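# Switch deadbolt latch to long backset on bench

## Task

Adjust the deadbolt latch so it is at its longer backset setting, keep it resting on the bench, and finish with neither gripper touching the latch or any loose item in contact with it.

## Robot and tools

Robot: two 6-joint arms, left_arm (base near y=+0.329 m) and right_arm (base near y=-0.229 m), each with a parallel gripper. The arm names are labels, not image sides. A reference image of the deadbolt latch manual is available through show_instructions.

Frame: one shared scene frame, origin on the tabletop between the arms, +z up, +x out over the table, left_arm on the +y side. The state line for each arm prints end_effector_position (metres) and end_effector_quat_wxyz. That point lies between the finger pads, roughly 1 cm behind the fingertips; fingers extend along the gripper's +z and close along its y. Printed positions can be slightly wrong, more so at long reach.

Joint order in every row and every per-joint list: waist (joint1), shoulder (joint2), elbow (joint3), wrist pitch (joint4), wrist yaw (joint5), wrist roll (joint6). Stated ranges in rad: waist -2.618 to 3.054, shoulder 0.000 to 3.142, elbow 0.000 to 3.142, wrist pitch -1.571 to 1.571, wrist yaw -1.571 to 1.571, wrist roll -2.094 to 2.094; true ends may differ by up to 0.036 rad.

Row format (shared by execute_actions and move): a single list of 14 numbers covering both arms, each in [-1, 1]: left_arm's six joint values then its opening, then right_arm's six joint values then its opening. Send all 14 even when one arm stays still. Joint values are scaled offsets, not poses: 1.0 equals 1.202 rad for the waist, 1.258 shoulder, 1.238 elbow, 2.073 wrist pitch, 2.022 wrist yaw and wrist roll. The opening is absolute: +1 fully open (0.094 m pad gap), -1 closed.

execute_actions(actions): a list of up to 15 actions; each action is a table of up to 15 rows, one row per 1/30 s step. If fewer than 15 rows are given, the last row repeats to fill the action. Joint offsets in each row are measured from the angles the arm had when that action began (for the first action, the angles last reported). If an action would push a joint more than 0.036 rad beyond its range, it is rejected for both arms; if the first action fails this, or any action is malformed, nothing in the call runs. An empty list just returns the current state and images. A line saying "joint sent to its limit" means a joint was clipped at its end.

move(target, speed, blocking): target is one 14-number row whose joint offsets count from the Joint positions in the latest result that showed them. All joints progress in step, so the hand follows a curve; duration is held between 0.5 and 10 s. speed (0.01 to 2 rad/s, default 0.5) caps the joint with the longest way to go. Moves do not avoid obstacles or the other arm. With blocking=false you get a reply after 0.5 s; call wait or stop before sending anything else. The extra move: line reports the ending (done, off_target, moving, held, fault), limits=held or limits=none, and each arm's joint farthest from target.

wait(seconds): 0 to 10 s, arms hold their last command; returns early when a running move ends. stop(): brakes a running move; fingers keep going. zoom_image(camera, region): region [x0, y0, x1, y1] in pixels, at most 504 by 504, from cam_head_left, cam_head_right, cam_high, cam_low (672x504) or cam_left_wrist, cam_right_wrist (504x504). show_instructions shows reference images; read_manual gives licence texts. finished_scene(scene) ends the current scene irreversibly; pass its number only once the latch is set and both grippers are clear.

Result lines: Joint positions and Joint velocities list each arm's joints then its pad gap (m). Joint targets shows what the joints are being driven toward. grip_measured gives the measured opening on the command scale; to hold something, command roughly 0.03 below it (less for a lighter hold). Each gripper can read off by about 1 mm. "joint command not followed" means a clearance check altered that arm's targets. FAULT and OVER-TEMPERATURE FAULT lines mean an arm stopped; MOTOR HOT warns from 75 °C, a stop comes at 90 °C, and at 100 °C the arm drops.

Motion limits: per step the commanded target stays within 0.202 rad (waist), 0.258 (shoulder), 0.238 (elbow), 0.573 (wrist pitch), 0.522 (wrist yaw and roll) of the measured angle, and targets are scaled down if they would move the gripper more than 70 mm. Large changes therefore take several actions. An arm given zero offsets may sag; correct by sending offsets back to the wanted angles first, then zeros.

Avoid: knocking anything off the table, dropping or slamming the latch, hard pushes (a target far beyond a contact presses hard, fast moves hit hard), and arm-to-arm collisions. The mounting plates and the frame behind the arms are fixed obstacles. Loose objects may occasionally be nudged by outside disturbances.

Each tool is called after ">>>" by a JSON object that holds its "api" and its "payload", one argument or row to a line.

Reference images:

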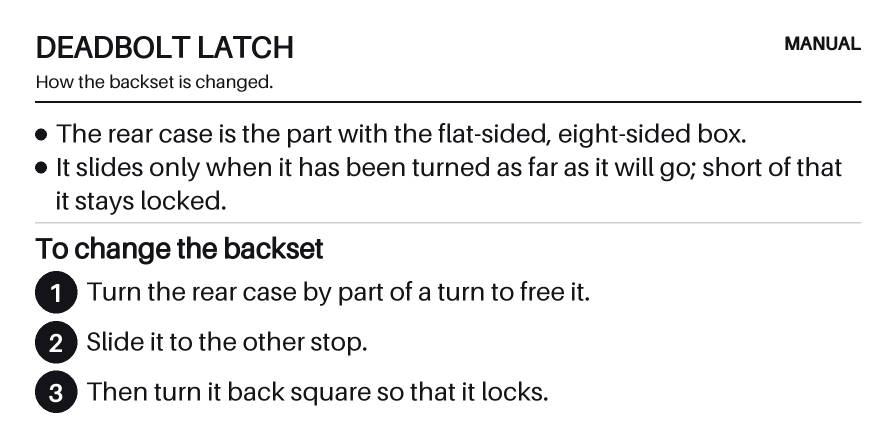

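## Session

>>> {"api": "execute_actions", "payload": {
  "actions": []
}}

Scene clock: 0.00 s.
left_arm: end_effector_position=(+0.5827, +0.3156, +0.3089) grip_measured=-0.379 end_effector_quat_wxyz=(+0.595, +0.096, +0.777, +0.181) | right_arm: end_effector_position=(+0.2425, -0.1907, +0.1161) grip_measured=+1.000 end_effector_quat_wxyz=(+0.370, +0.402, +0.732, +0.408)
Joint names: [waist, shoulder, elbow, wrist pitch, wrist yaw, wrist roll]
Joint positions: left_arm=[-0.048  1.883  1.626  0.021 -0.269  0.354  0.029] | right_arm=[-0.367  0.104  0.156 -0.53  -0.541  1.077  0.094]
Joint velocities: left_arm=[-0.002  0.007  0.012  0.022  0.007 -0.007 -0.   ] | right_arm=[-0.012 -0.012 -0.007 -0.081  0.022 -0.022  0.   ]
Joint torques (N m, as the arm reports them, + toward a larger angle): no reading
Joint targets: left_arm=[-0.048 1.874 1.634 0.017 -0.270 0.351] | right_arm=[-0.367 0.096 0.159 -0.541 -0.541 1.071]

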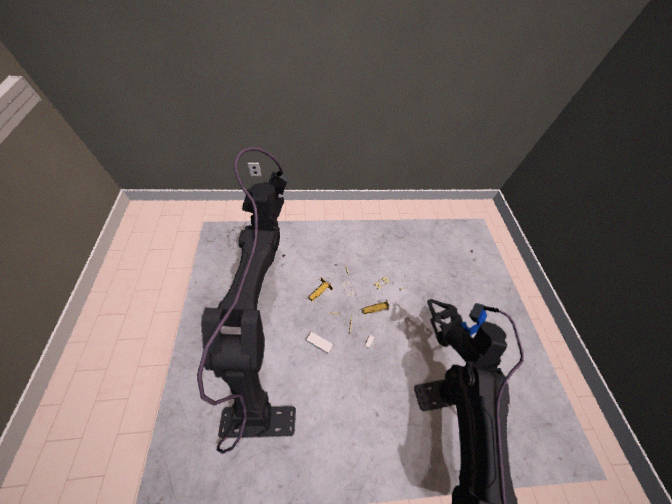

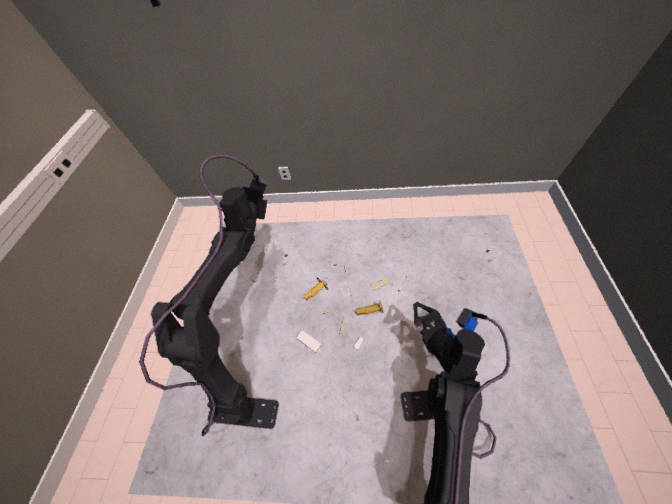

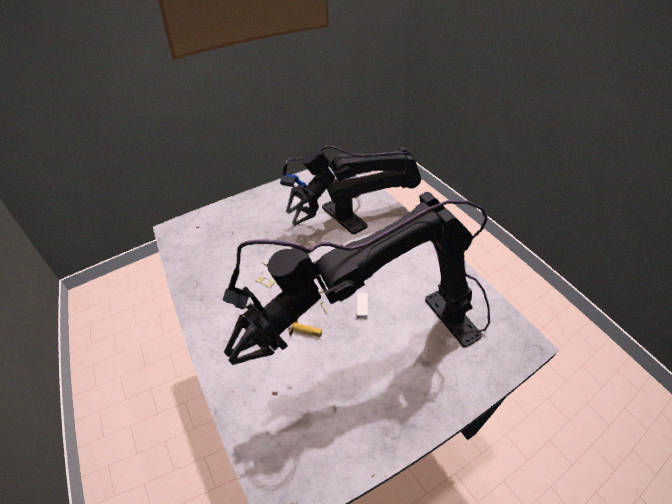

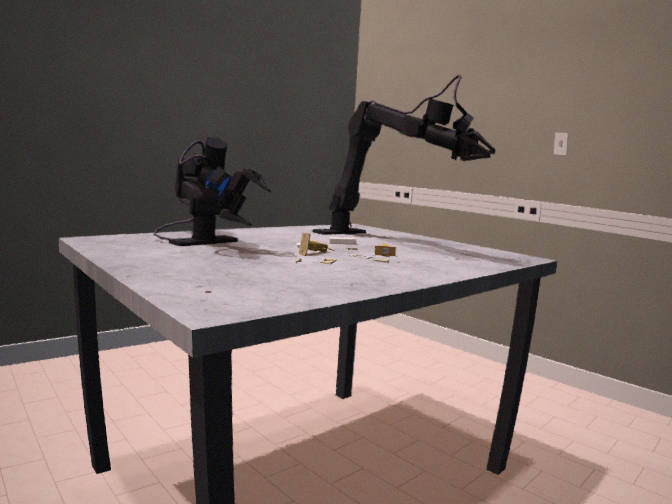

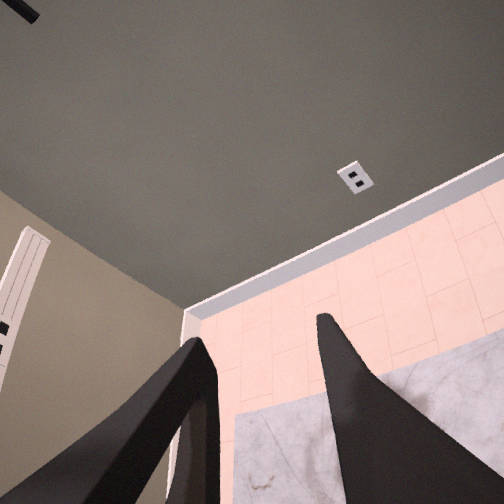

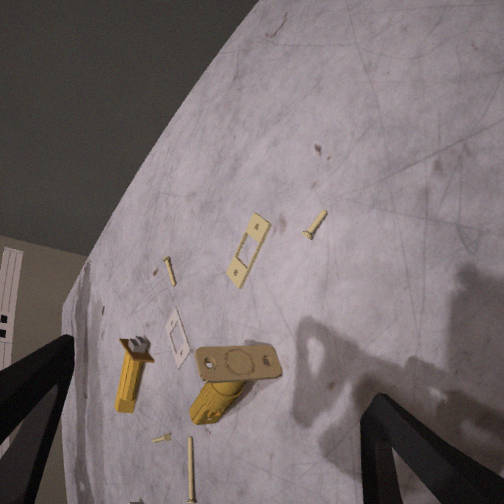

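>>> {"api": "zoom_image", "payload": {
  "camera": "cam_right_wrist",
  "region": [90,290,310,460]
}}

>>> {"api": "zoom_image", "payload": {
  "camera": "cam_head_left",
  "region": [290,250,420,360]
}}

>>> {"api": "zoom_image", "payload": {
  "camera": "cam_low",
  "region": [280,215,410,280]
}}

Region (90, 290, 310, 460) of cam_right_wrist's 504x504 image, scaled by 2.291, with more detail than that image has; it fills the top 389 rows of this view, and the rest is white.

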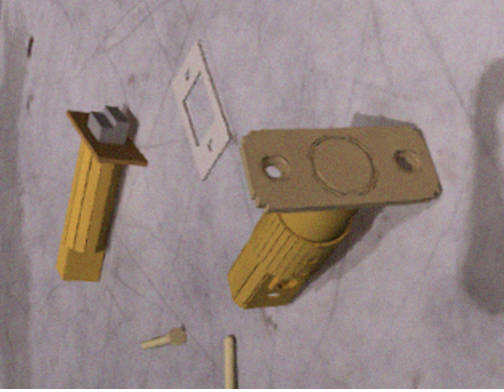

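Region (290, 250, 420, 360) of cam_head_left's 672x504 image, scaled by 3.877, with more detail than that image has; it fills the top 426 rows of this view, and the rest is white.

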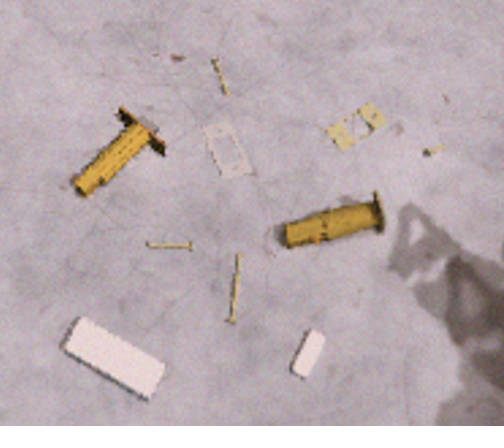

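Region (280, 215, 410, 280) of cam_low's 672x504 image, scaled by 3.877, with more detail than that image has.

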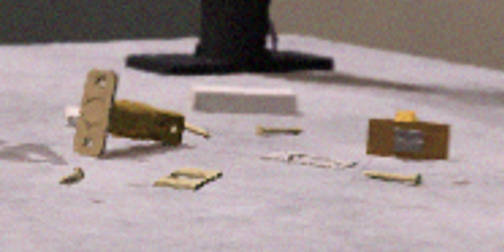

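>>> {"api": "move", "payload": {
  "target": [-0.2,-0.86,-0.83,0.086,0.133,-0.175,0.5,0.4,0.8,0.8,-0.3,0.268,-0.533,1],
  "speed": 1
}}

>>> {"api": "move", "payload": {
  "target": [0,0,0,0,0,0,0.5,0.325,0.436,0.275,-0.119,0,0,1],
  "speed": 1
}}

Scene clock: 35.10 s.
left_arm: end_effector_position=(+0.3145, +0.2183, +0.3129) grip_measured=+0.498 end_effector_quat_wxyz=(+0.691, +0.122, +0.704, -0.111) | right_arm: end_effector_position=(+0.2746, -0.1744, +0.1932) grip_measured=+1.000 end_effector_quat_wxyz=(+0.221, -0.097, +0.970, +0.029)
Joint names: [waist, shoulder, elbow, wrist pitch, wrist yaw, wrist roll]
Joint positions: left_arm=[-0.281  0.821  0.607  0.193 -0.007  0.013  0.07 ] | right_arm=[ 0.104  1.101  1.114 -1.134 -0.009  0.011  0.094]
Joint velocities: left_arm=[ 0.002  0.022 -0.002  0.037  0.051 -0.066  0.   ] | right_arm=[-0.017  0.007  0.002 -0.051 -0.037  0.007  0.   ]
Joint torques (N m, as the arm reports them, + toward a larger angle): left_arm=[-0.56 -2.24  7.73  2.19  0.05 -0.16] | right_arm=[ 0.74 -1.69 10.31  0.84  0.12 -0.15]
Joint targets: left_arm=[-0.289 0.801 0.599 0.199 -0.000 0.000] | right_arm=[0.114 1.110 1.146 -1.151 0.001 -0.001]
move: off_target (right_arm); limits=none; left_arm: farthest joint: the shoulder, 0.020 radians from its target (1.082 radians at the start); right_arm: farthest joint: the elbow, 0.032 radians from its target (0.990 radians at the start)

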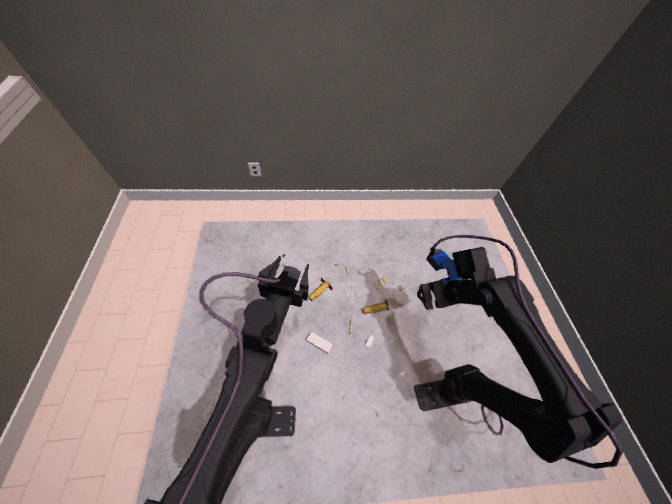

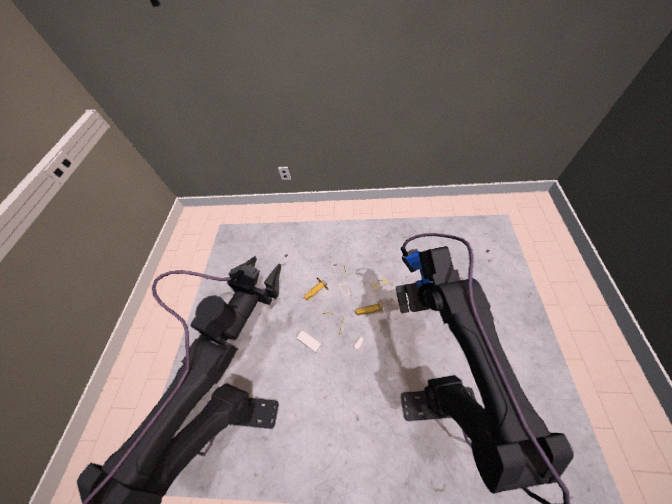

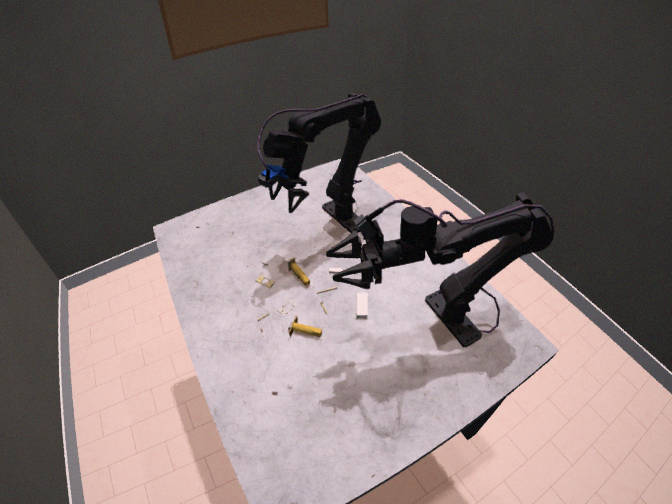

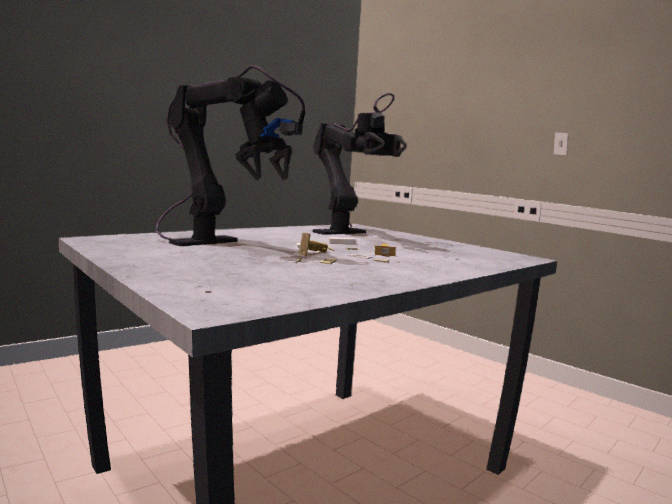

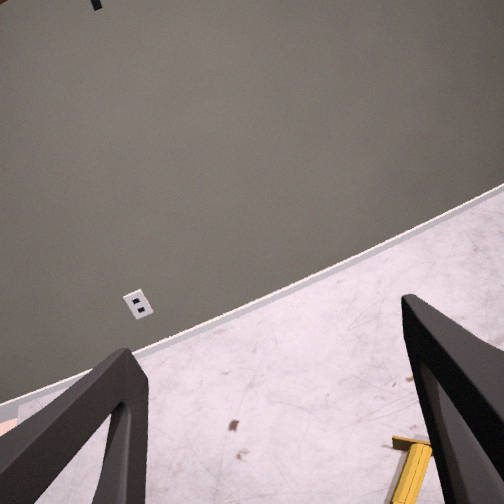

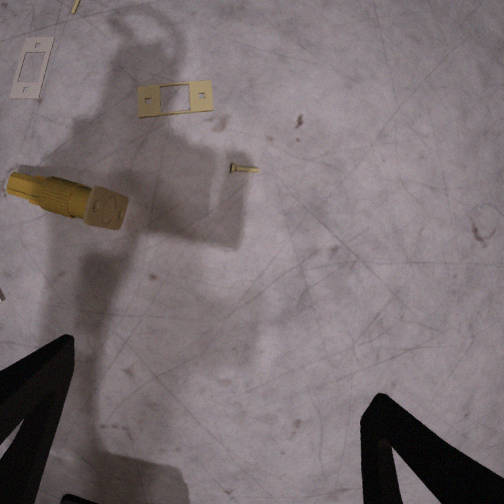

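Scene clock: 36.50 s.
left_arm: end_effector_position=(+0.3145, +0.2183, +0.3129) grip_measured=+0.498 end_effector_quat_wxyz=(+0.691, +0.122, +0.704, -0.111) | right_arm: end_effector_position=(+0.2623, -0.0676, +0.1359) grip_measured=+1.000 end_effector_quat_wxyz=(-0.016, -0.288, +0.957, -0.001)
Joint names: [waist, shoulder, elbow, wrist pitch, wrist yaw, wrist roll]
Joint positions: left_arm=[-0.281  0.821  0.607  0.193 -0.007  0.013  0.07 ] | right_arm=[ 0.491  1.647  1.416 -1.37  -0.008  0.01   0.094]
Joint velocities: left_arm=[-0.007 -0.002  0.012  0.051 -0.066  0.007  0.001] | right_arm=[ 0.012  0.007  0.007 -0.051 -0.007 -0.051  0.   ]
Joint torques (N m, as the arm reports them, + toward a larger angle): left_arm=[-0.01 -0.59  8.44  2.13 -0.01 -0.03] | right_arm=[ 0.24 -6.43 10.16 -0.09 -0.04  0.01]
Joint targets: left_arm=[-0.281 0.821 0.607 0.193 -0.007 0.013] | right_arm=[0.494 1.650 1.454 -1.381 -0.009 0.010]
move: off_target (right_arm); limits=none; left_arm: farthest joint: the waist, 0.000 radians from its target (0.000 radians at the start); right_arm: farthest joint: the elbow, 0.038 radians from its target (0.340 radians at the start)

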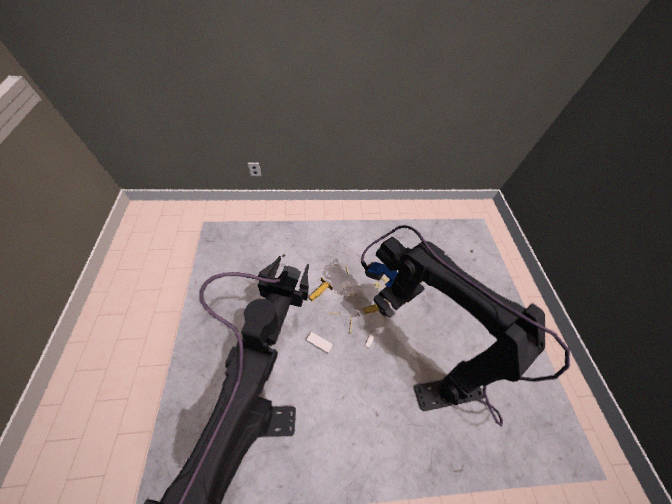

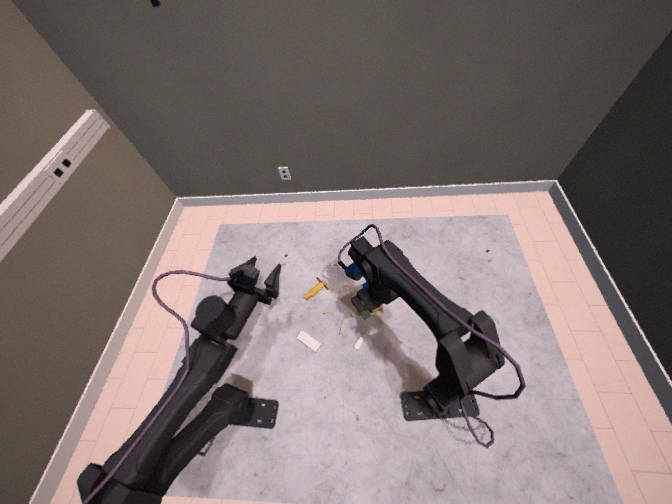

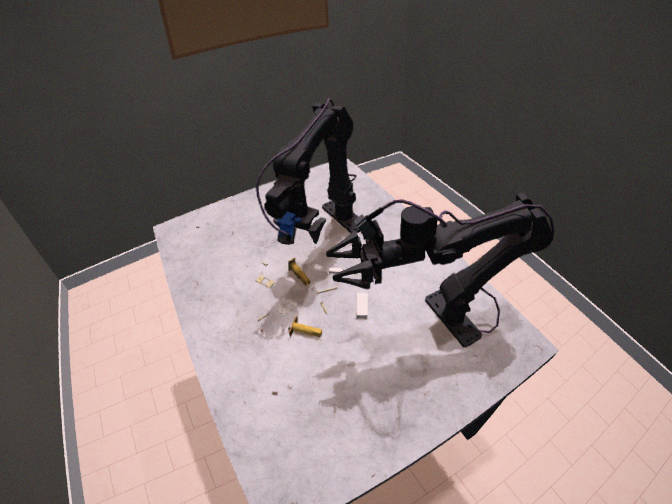

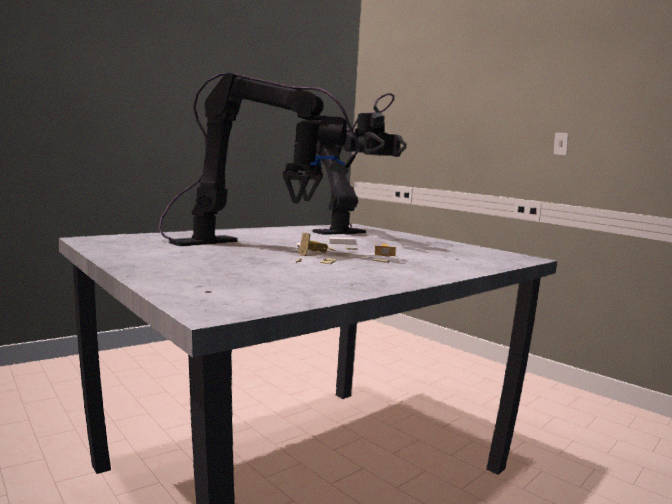

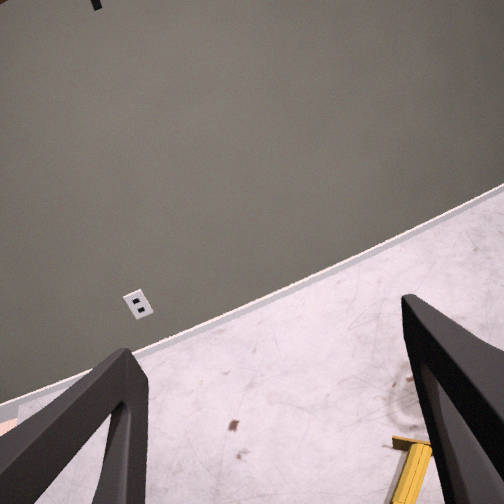

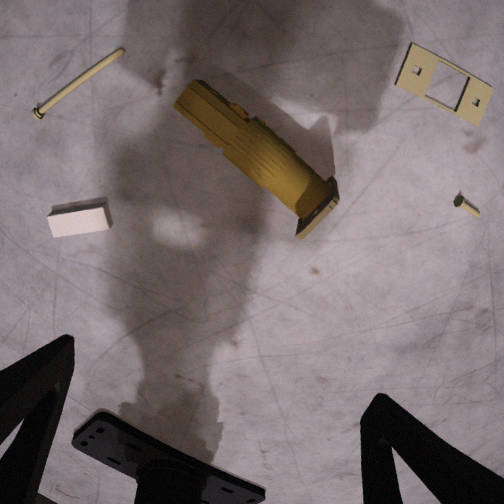

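>>> {"api": "move", "payload": {
  "target": [0,0,0,0,0,0,0.5,-0.07,0.072,-0.055,0.098,0.004,0.965,0.1],
  "speed": 1.5
}}

Scene clock: 57.57 s.
left_arm: end_effector_position=(+0.3145, +0.2183, +0.3129) grip_measured=+0.498 end_effector_quat_wxyz=(+0.691, +0.122, +0.704, -0.111) | right_arm: end_effector_position=(+0.3076, -0.0657, +0.1051) grip_measured=+0.102 end_effector_quat_wxyz=(+0.006, +0.655, +0.756, +0.028)
Joint names: [waist, shoulder, elbow, wrist pitch, wrist yaw, wrist roll]
Joint positions: left_arm=[-0.281  0.821  0.607  0.193 -0.007  0.013  0.07 ] | right_arm=[ 0.417  1.72   1.374 -1.169 -0.008  1.95   0.052]
Joint velocities: left_arm=[ 0.012  0.002 -0.012  0.022  0.007 -0.066 -0.001] | right_arm=[-0.027 -0.012 -0.007 -0.022 -0.081 -0.007  0.   ]
Joint torques (N m, as the arm reports them, + toward a larger angle): left_arm=[ 0.   -0.57  8.47  2.12  0.   -0.04] | right_arm=[-0.77 -6.35  4.92  0.28  0.08  0.1 ]
Joint targets: left_arm=[-0.281 0.821 0.607 0.193 -0.007 0.013] | right_arm=[0.407 1.737 1.348 -1.167 0.000 1.962]
move: off_target (right_arm); limits=none; left_arm: farthest joint: the waist, 0.000 radians from its target (0.000 radians at the start); right_arm: farthest joint: the elbow, 0.026 radians from its target (0.068 radians at the start)

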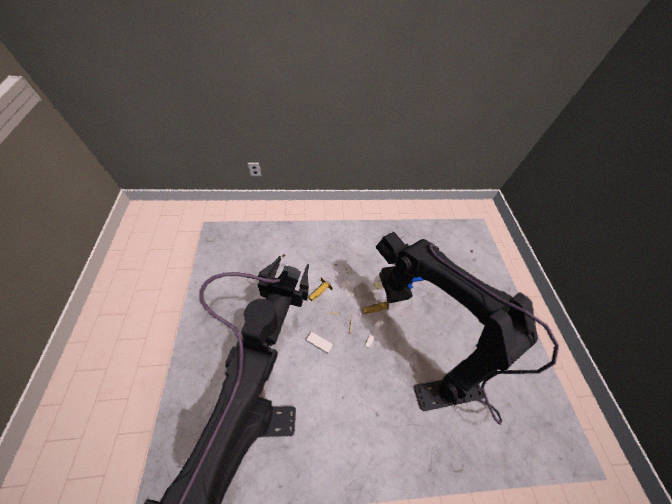

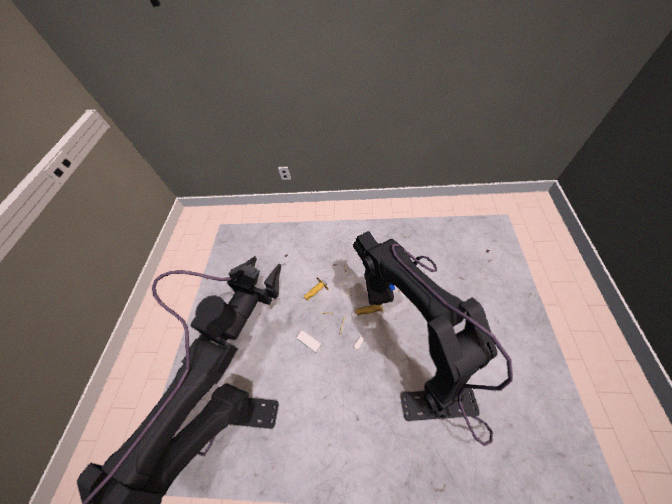

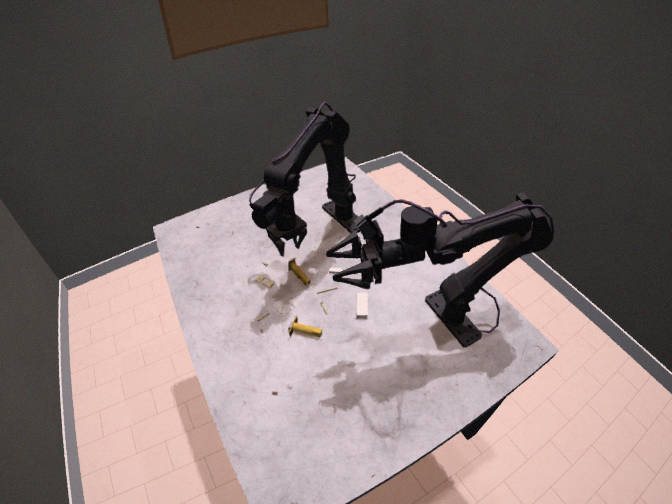

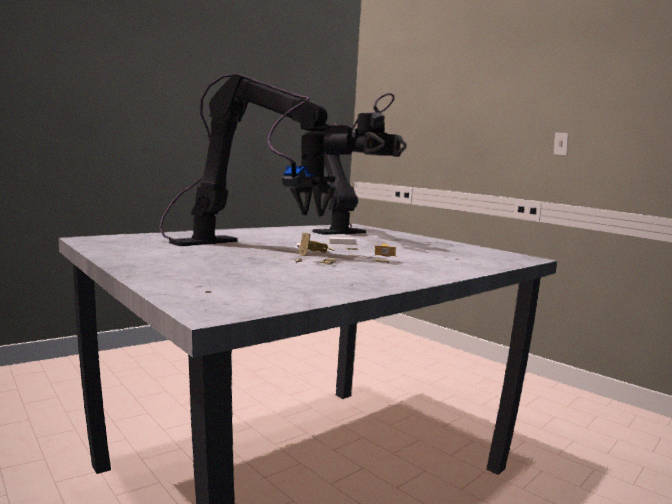

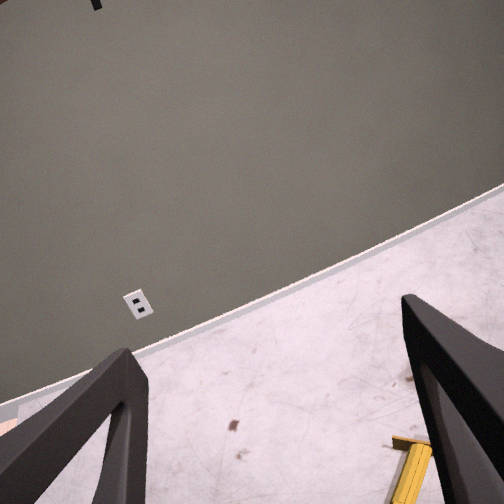

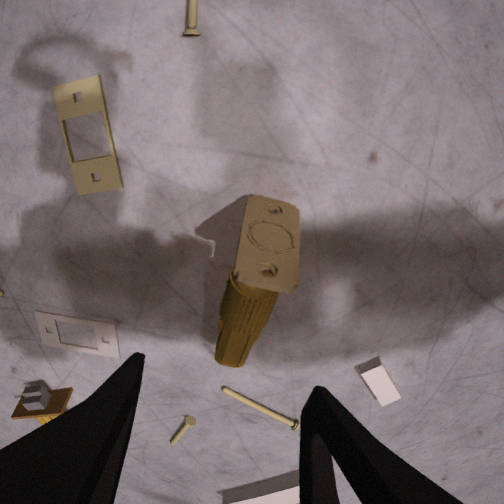

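>>> {"api": "move", "payload": {
  "target": [0,0,0,0,0,0,0.5,-0.02,0.062,-0.168,0.095,0.008,0,0.1],
  "speed": 0.3
}}

Scene clock: 66.60 s.
left_arm: end_effector_position=(+0.3145, +0.2183, +0.3129) grip_measured=+0.498 end_effector_quat_wxyz=(+0.691, +0.122, +0.704, -0.111) | right_arm: end_effector_position=(+0.2999, -0.0752, +0.0403) grip_measured=+0.102 end_effector_quat_wxyz=(-0.004, +0.660, +0.751, +0.002)
Joint names: [waist, shoulder, elbow, wrist pitch, wrist yaw, wrist roll]
Joint positions: left_arm=[-0.281  0.821  0.607  0.193 -0.007  0.013  0.07 ] | right_arm=[ 0.403  1.785  1.189 -0.974 -0.008  1.951  0.052]
Joint velocities: left_arm=[-0.017 -0.017  0.017 -0.022 -0.066  0.007 -0.   ] | right_arm=[ 0.002 -0.012 -0.007  0.037  0.007 -0.081  0.001]
Joint torques (N m, as the arm reports them, + toward a larger angle): left_arm=[-0.02 -0.56  8.44  2.12 -0.01 -0.05] | right_arm=[-0.71 -7.01  4.67  0.14  0.14  0.04]
Joint targets: left_arm=[-0.281 0.821 0.607 0.193 -0.007 0.013] | right_arm=[0.393 1.798 1.166 -0.972 0.008 1.950]
move: off_target (right_arm); limits=none; left_arm: farthest joint: the waist, 0.000 radians from its target (0.000 radians at the start); right_arm: farthest joint: the elbow, 0.023 radians from its target (0.208 radians at the start)

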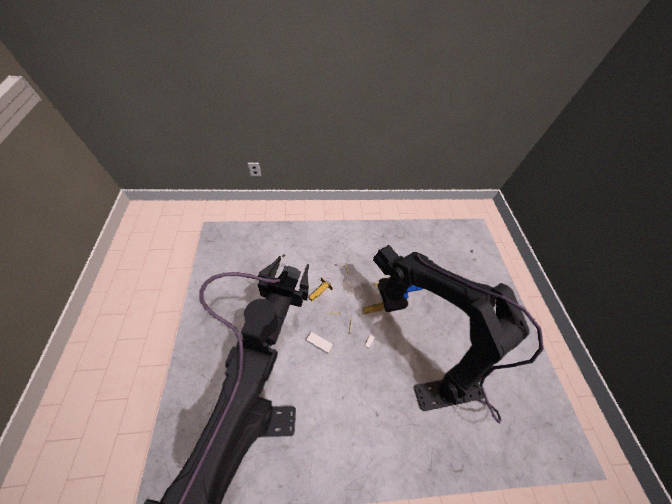

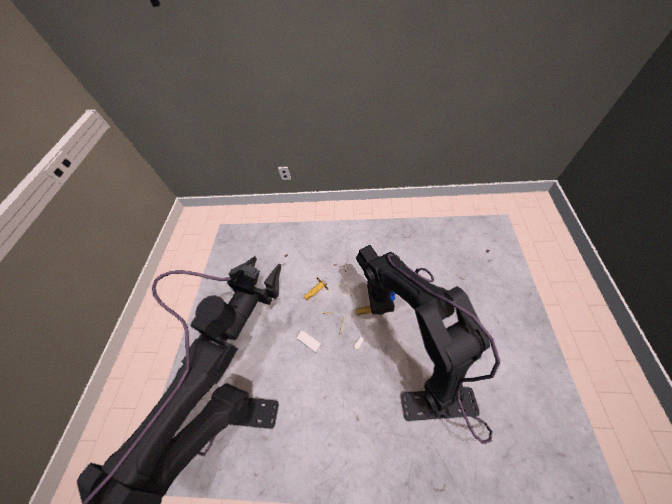

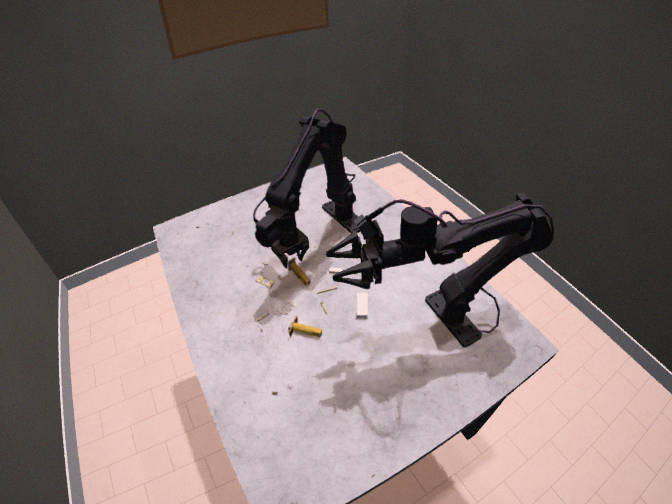

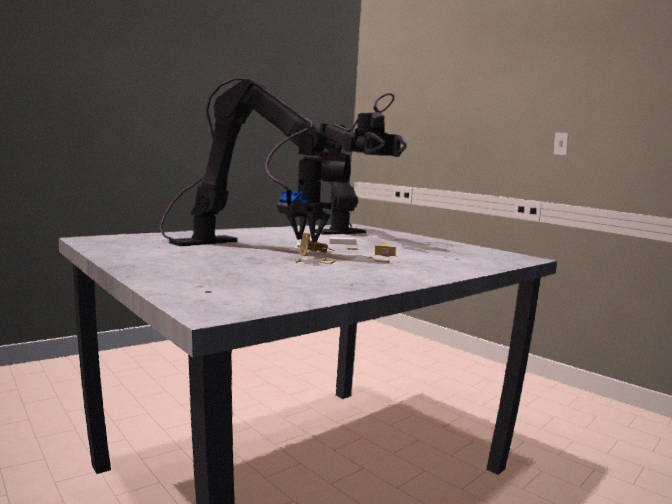

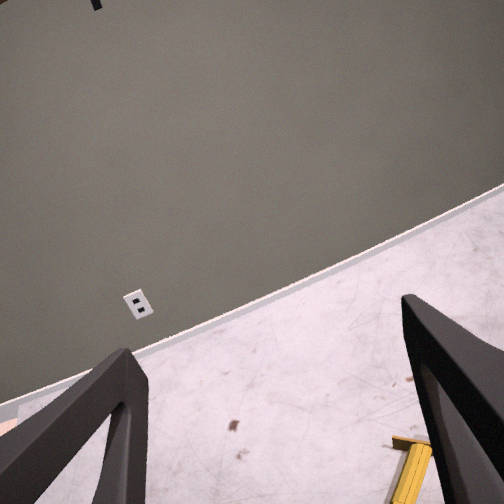

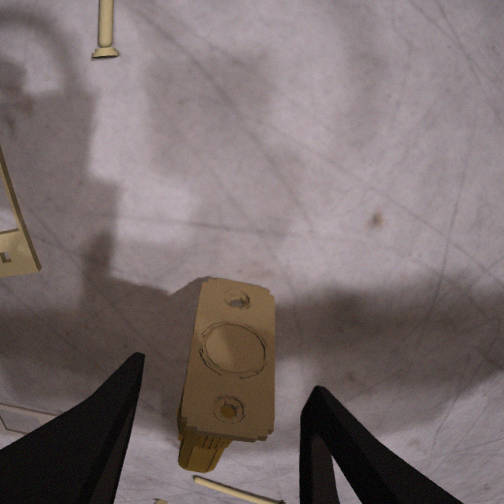

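>>> {"api": "zoom_image", "payload": {
  "camera": "cam_low",
  "region": [270,190,360,270]
}}

>>> {"api": "zoom_image", "payload": {
  "camera": "cam_high",
  "region": [250,220,340,300]
}}

Region (270, 190, 360, 270) of cam_low's 672x504 image, scaled by 5.600, with more detail than that image has.

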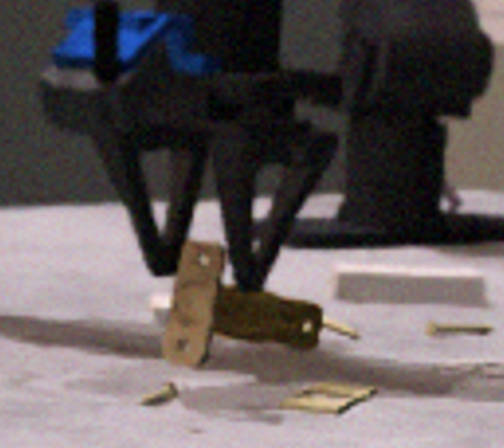

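Region (250, 220, 340, 300) of cam_high's 672x504 image, scaled by 5.600, with more detail than that image has.

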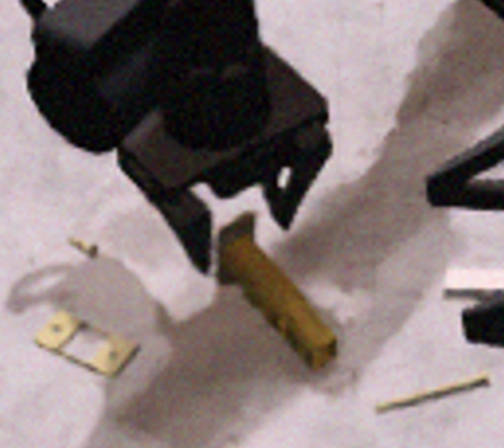

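>>> {"api": "move", "payload": {
  "target": [0,0,0,0,0,0,0.5,-0.024,0.014,-0.044,0.018,0,0,-0.2],
  "speed": 0.2
}}

>>> {"api": "zoom_image", "payload": {
  "camera": "cam_low",
  "region": [270,190,360,270]
}}

Scene clock: 77.03 s.
left_arm: end_effector_position=(+0.3145, +0.2183, +0.3129) grip_measured=+0.498 end_effector_quat_wxyz=(+0.691, +0.122, +0.704, -0.111) | right_arm: end_effector_position=(+0.3016, -0.0811, +0.0333) grip_measured=-0.198 end_effector_quat_wxyz=(-0.003, +0.668, +0.745, +0.004)
Joint names: [waist, shoulder, elbow, wrist pitch, wrist yaw, wrist roll]
Joint positions: left_arm=[-0.281  0.821  0.607  0.193 -0.007  0.013  0.07 ] | right_arm=[ 0.384  1.785  1.159 -0.939 -0.008  1.951  0.038]
Joint velocities: left_arm=[ 0.007  0.007  0.012 -0.051  0.007  0.037 -0.001] | right_arm=[-0.007 -0.017 -0.007 -0.007  0.037  0.037  0.001]
Joint torques (N m, as the arm reports them, + toward a larger angle): left_arm=[-0.03 -0.6   8.47  2.13  0.   -0.05] | right_arm=[-0.74 -6.6   4.53  0.14  0.01  0.02]
Joint targets: left_arm=[-0.281 0.821 0.607 0.193 -0.007 0.013] | right_arm=[0.374 1.802 1.134 -0.937 -0.008 1.951]
move: off_target (right_arm); limits=none; left_arm: farthest joint: the waist, 0.000 radians from its target (0.000 radians at the start); right_arm: farthest joint: the elbow, 0.024 radians from its target (0.054 radians at the start)

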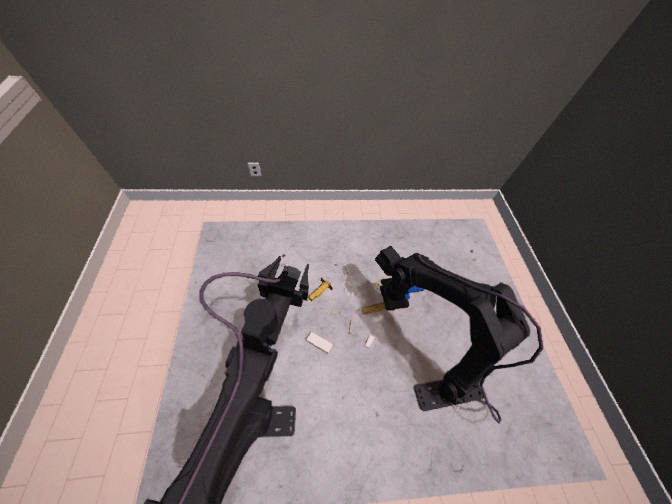

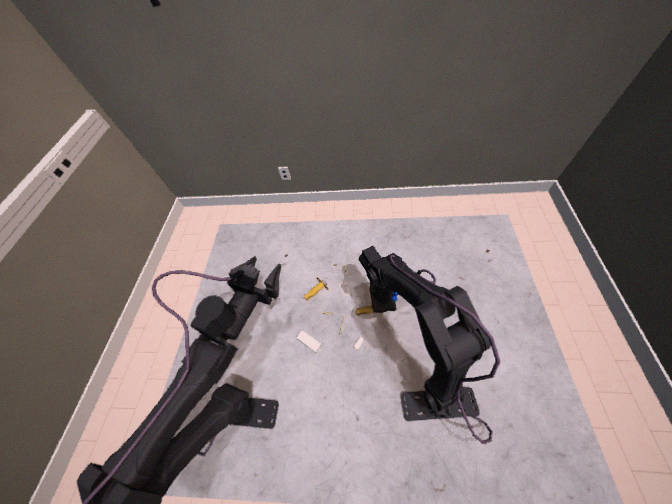

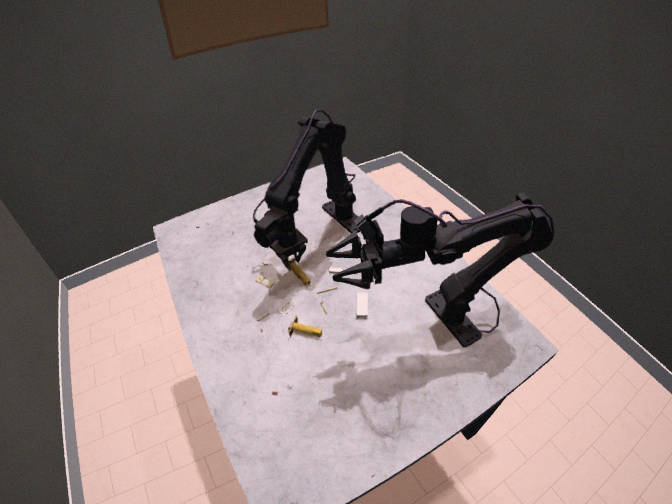

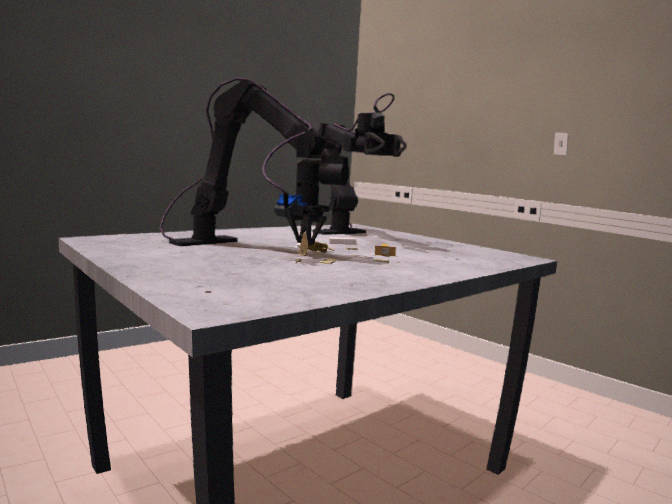

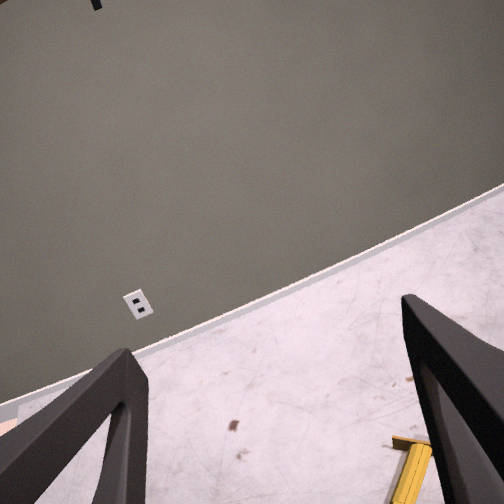

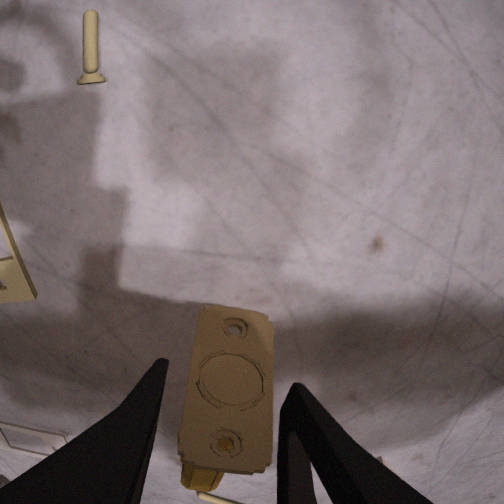

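Region (270, 190, 360, 270) of cam_low's 672x504 image, scaled by 5.600, with more detail than that image has.

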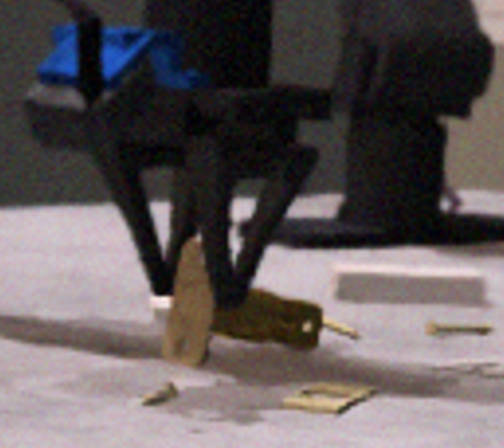

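Good; close.

>>> {"api": "move", "payload": {
  "target": [0,0,0,0,0,0,0.5,0,0,0,0,0,0,-0.53]
}}

Scene clock: 79.30 s.
left_arm: end_effector_position=(+0.3145, +0.2183, +0.3129) grip_measured=+0.498 end_effector_quat_wxyz=(+0.691, +0.122, +0.704, -0.111) | right_arm: end_effector_position=(+0.3018, -0.0811, +0.0333) grip_measured=-0.481 end_effector_quat_wxyz=(-0.002, +0.668, +0.745, +0.005)
Joint names: [waist, shoulder, elbow, wrist pitch, wrist yaw, wrist roll]
Joint positions: left_arm=[-0.281  0.821  0.607  0.193 -0.007  0.013  0.07 ] | right_arm=[ 0.384  1.785  1.159 -0.938 -0.008  1.951  0.024]
Joint velocities: left_arm=[ 0.007  0.007  0.002  0.022  0.007 -0.022 -0.001] | right_arm=[ 0.002 -0.007  0.002  0.037 -0.081 -0.037  0.001]
Joint torques (N m, as the arm reports them, + toward a larger angle): left_arm=[-0.06 -0.57  8.47  2.11  0.01 -0.05] | right_arm=[-0.02 -7.89  6.72  0.16  0.    0.03]
Joint targets: left_arm=[-0.281 0.821 0.607 0.193 -0.007 0.013] | right_arm=[0.384 1.785 1.159 -0.939 -0.008 1.951]
move: done; limits=none; left_arm: farthest joint: the waist, 0.000 radians from its target (0.000 radians at the start); right_arm: farthest joint: the wrist pitch, 0.001 radians from its target (0.000 radians at the start)

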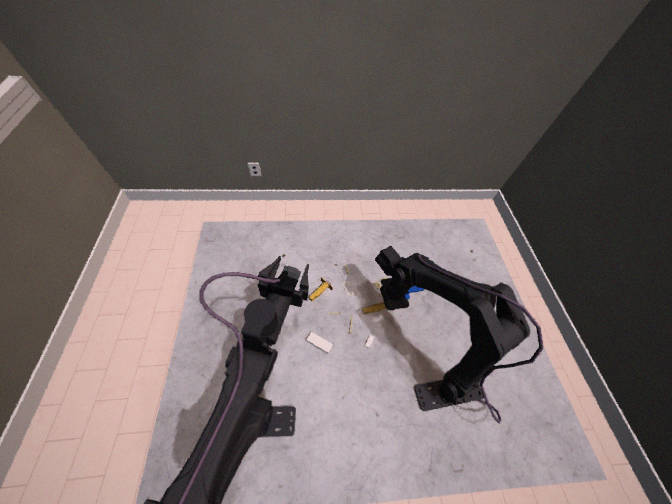

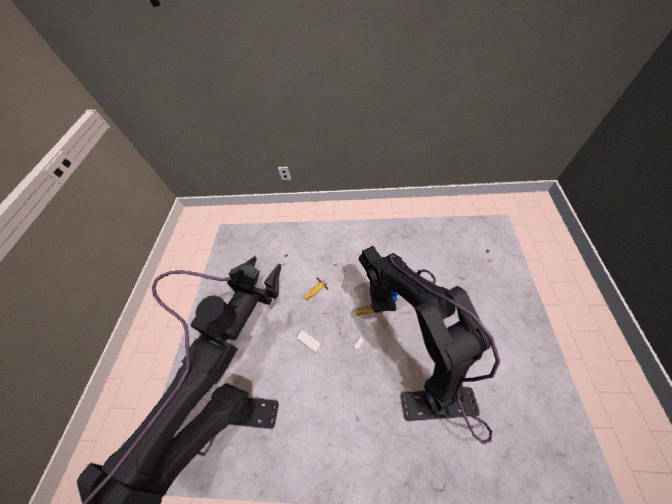

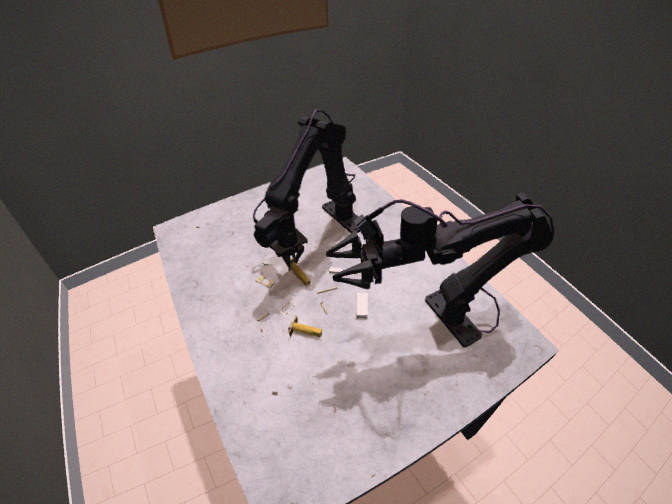

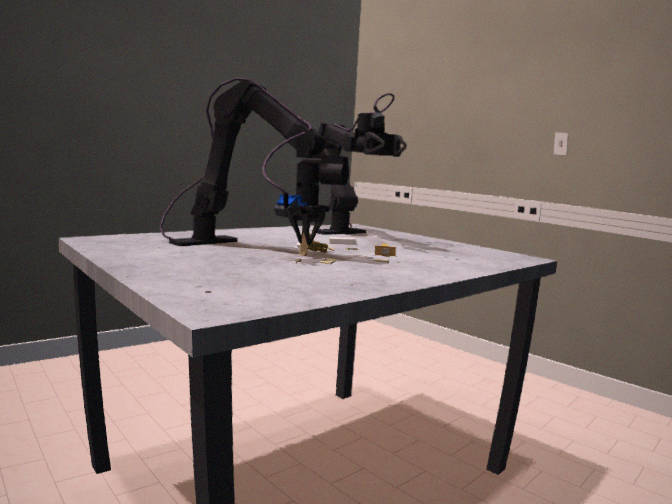

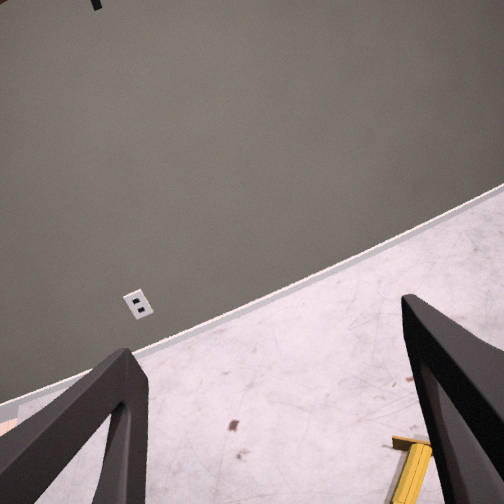

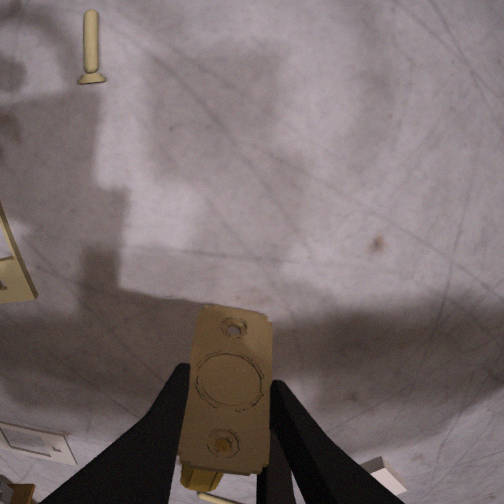

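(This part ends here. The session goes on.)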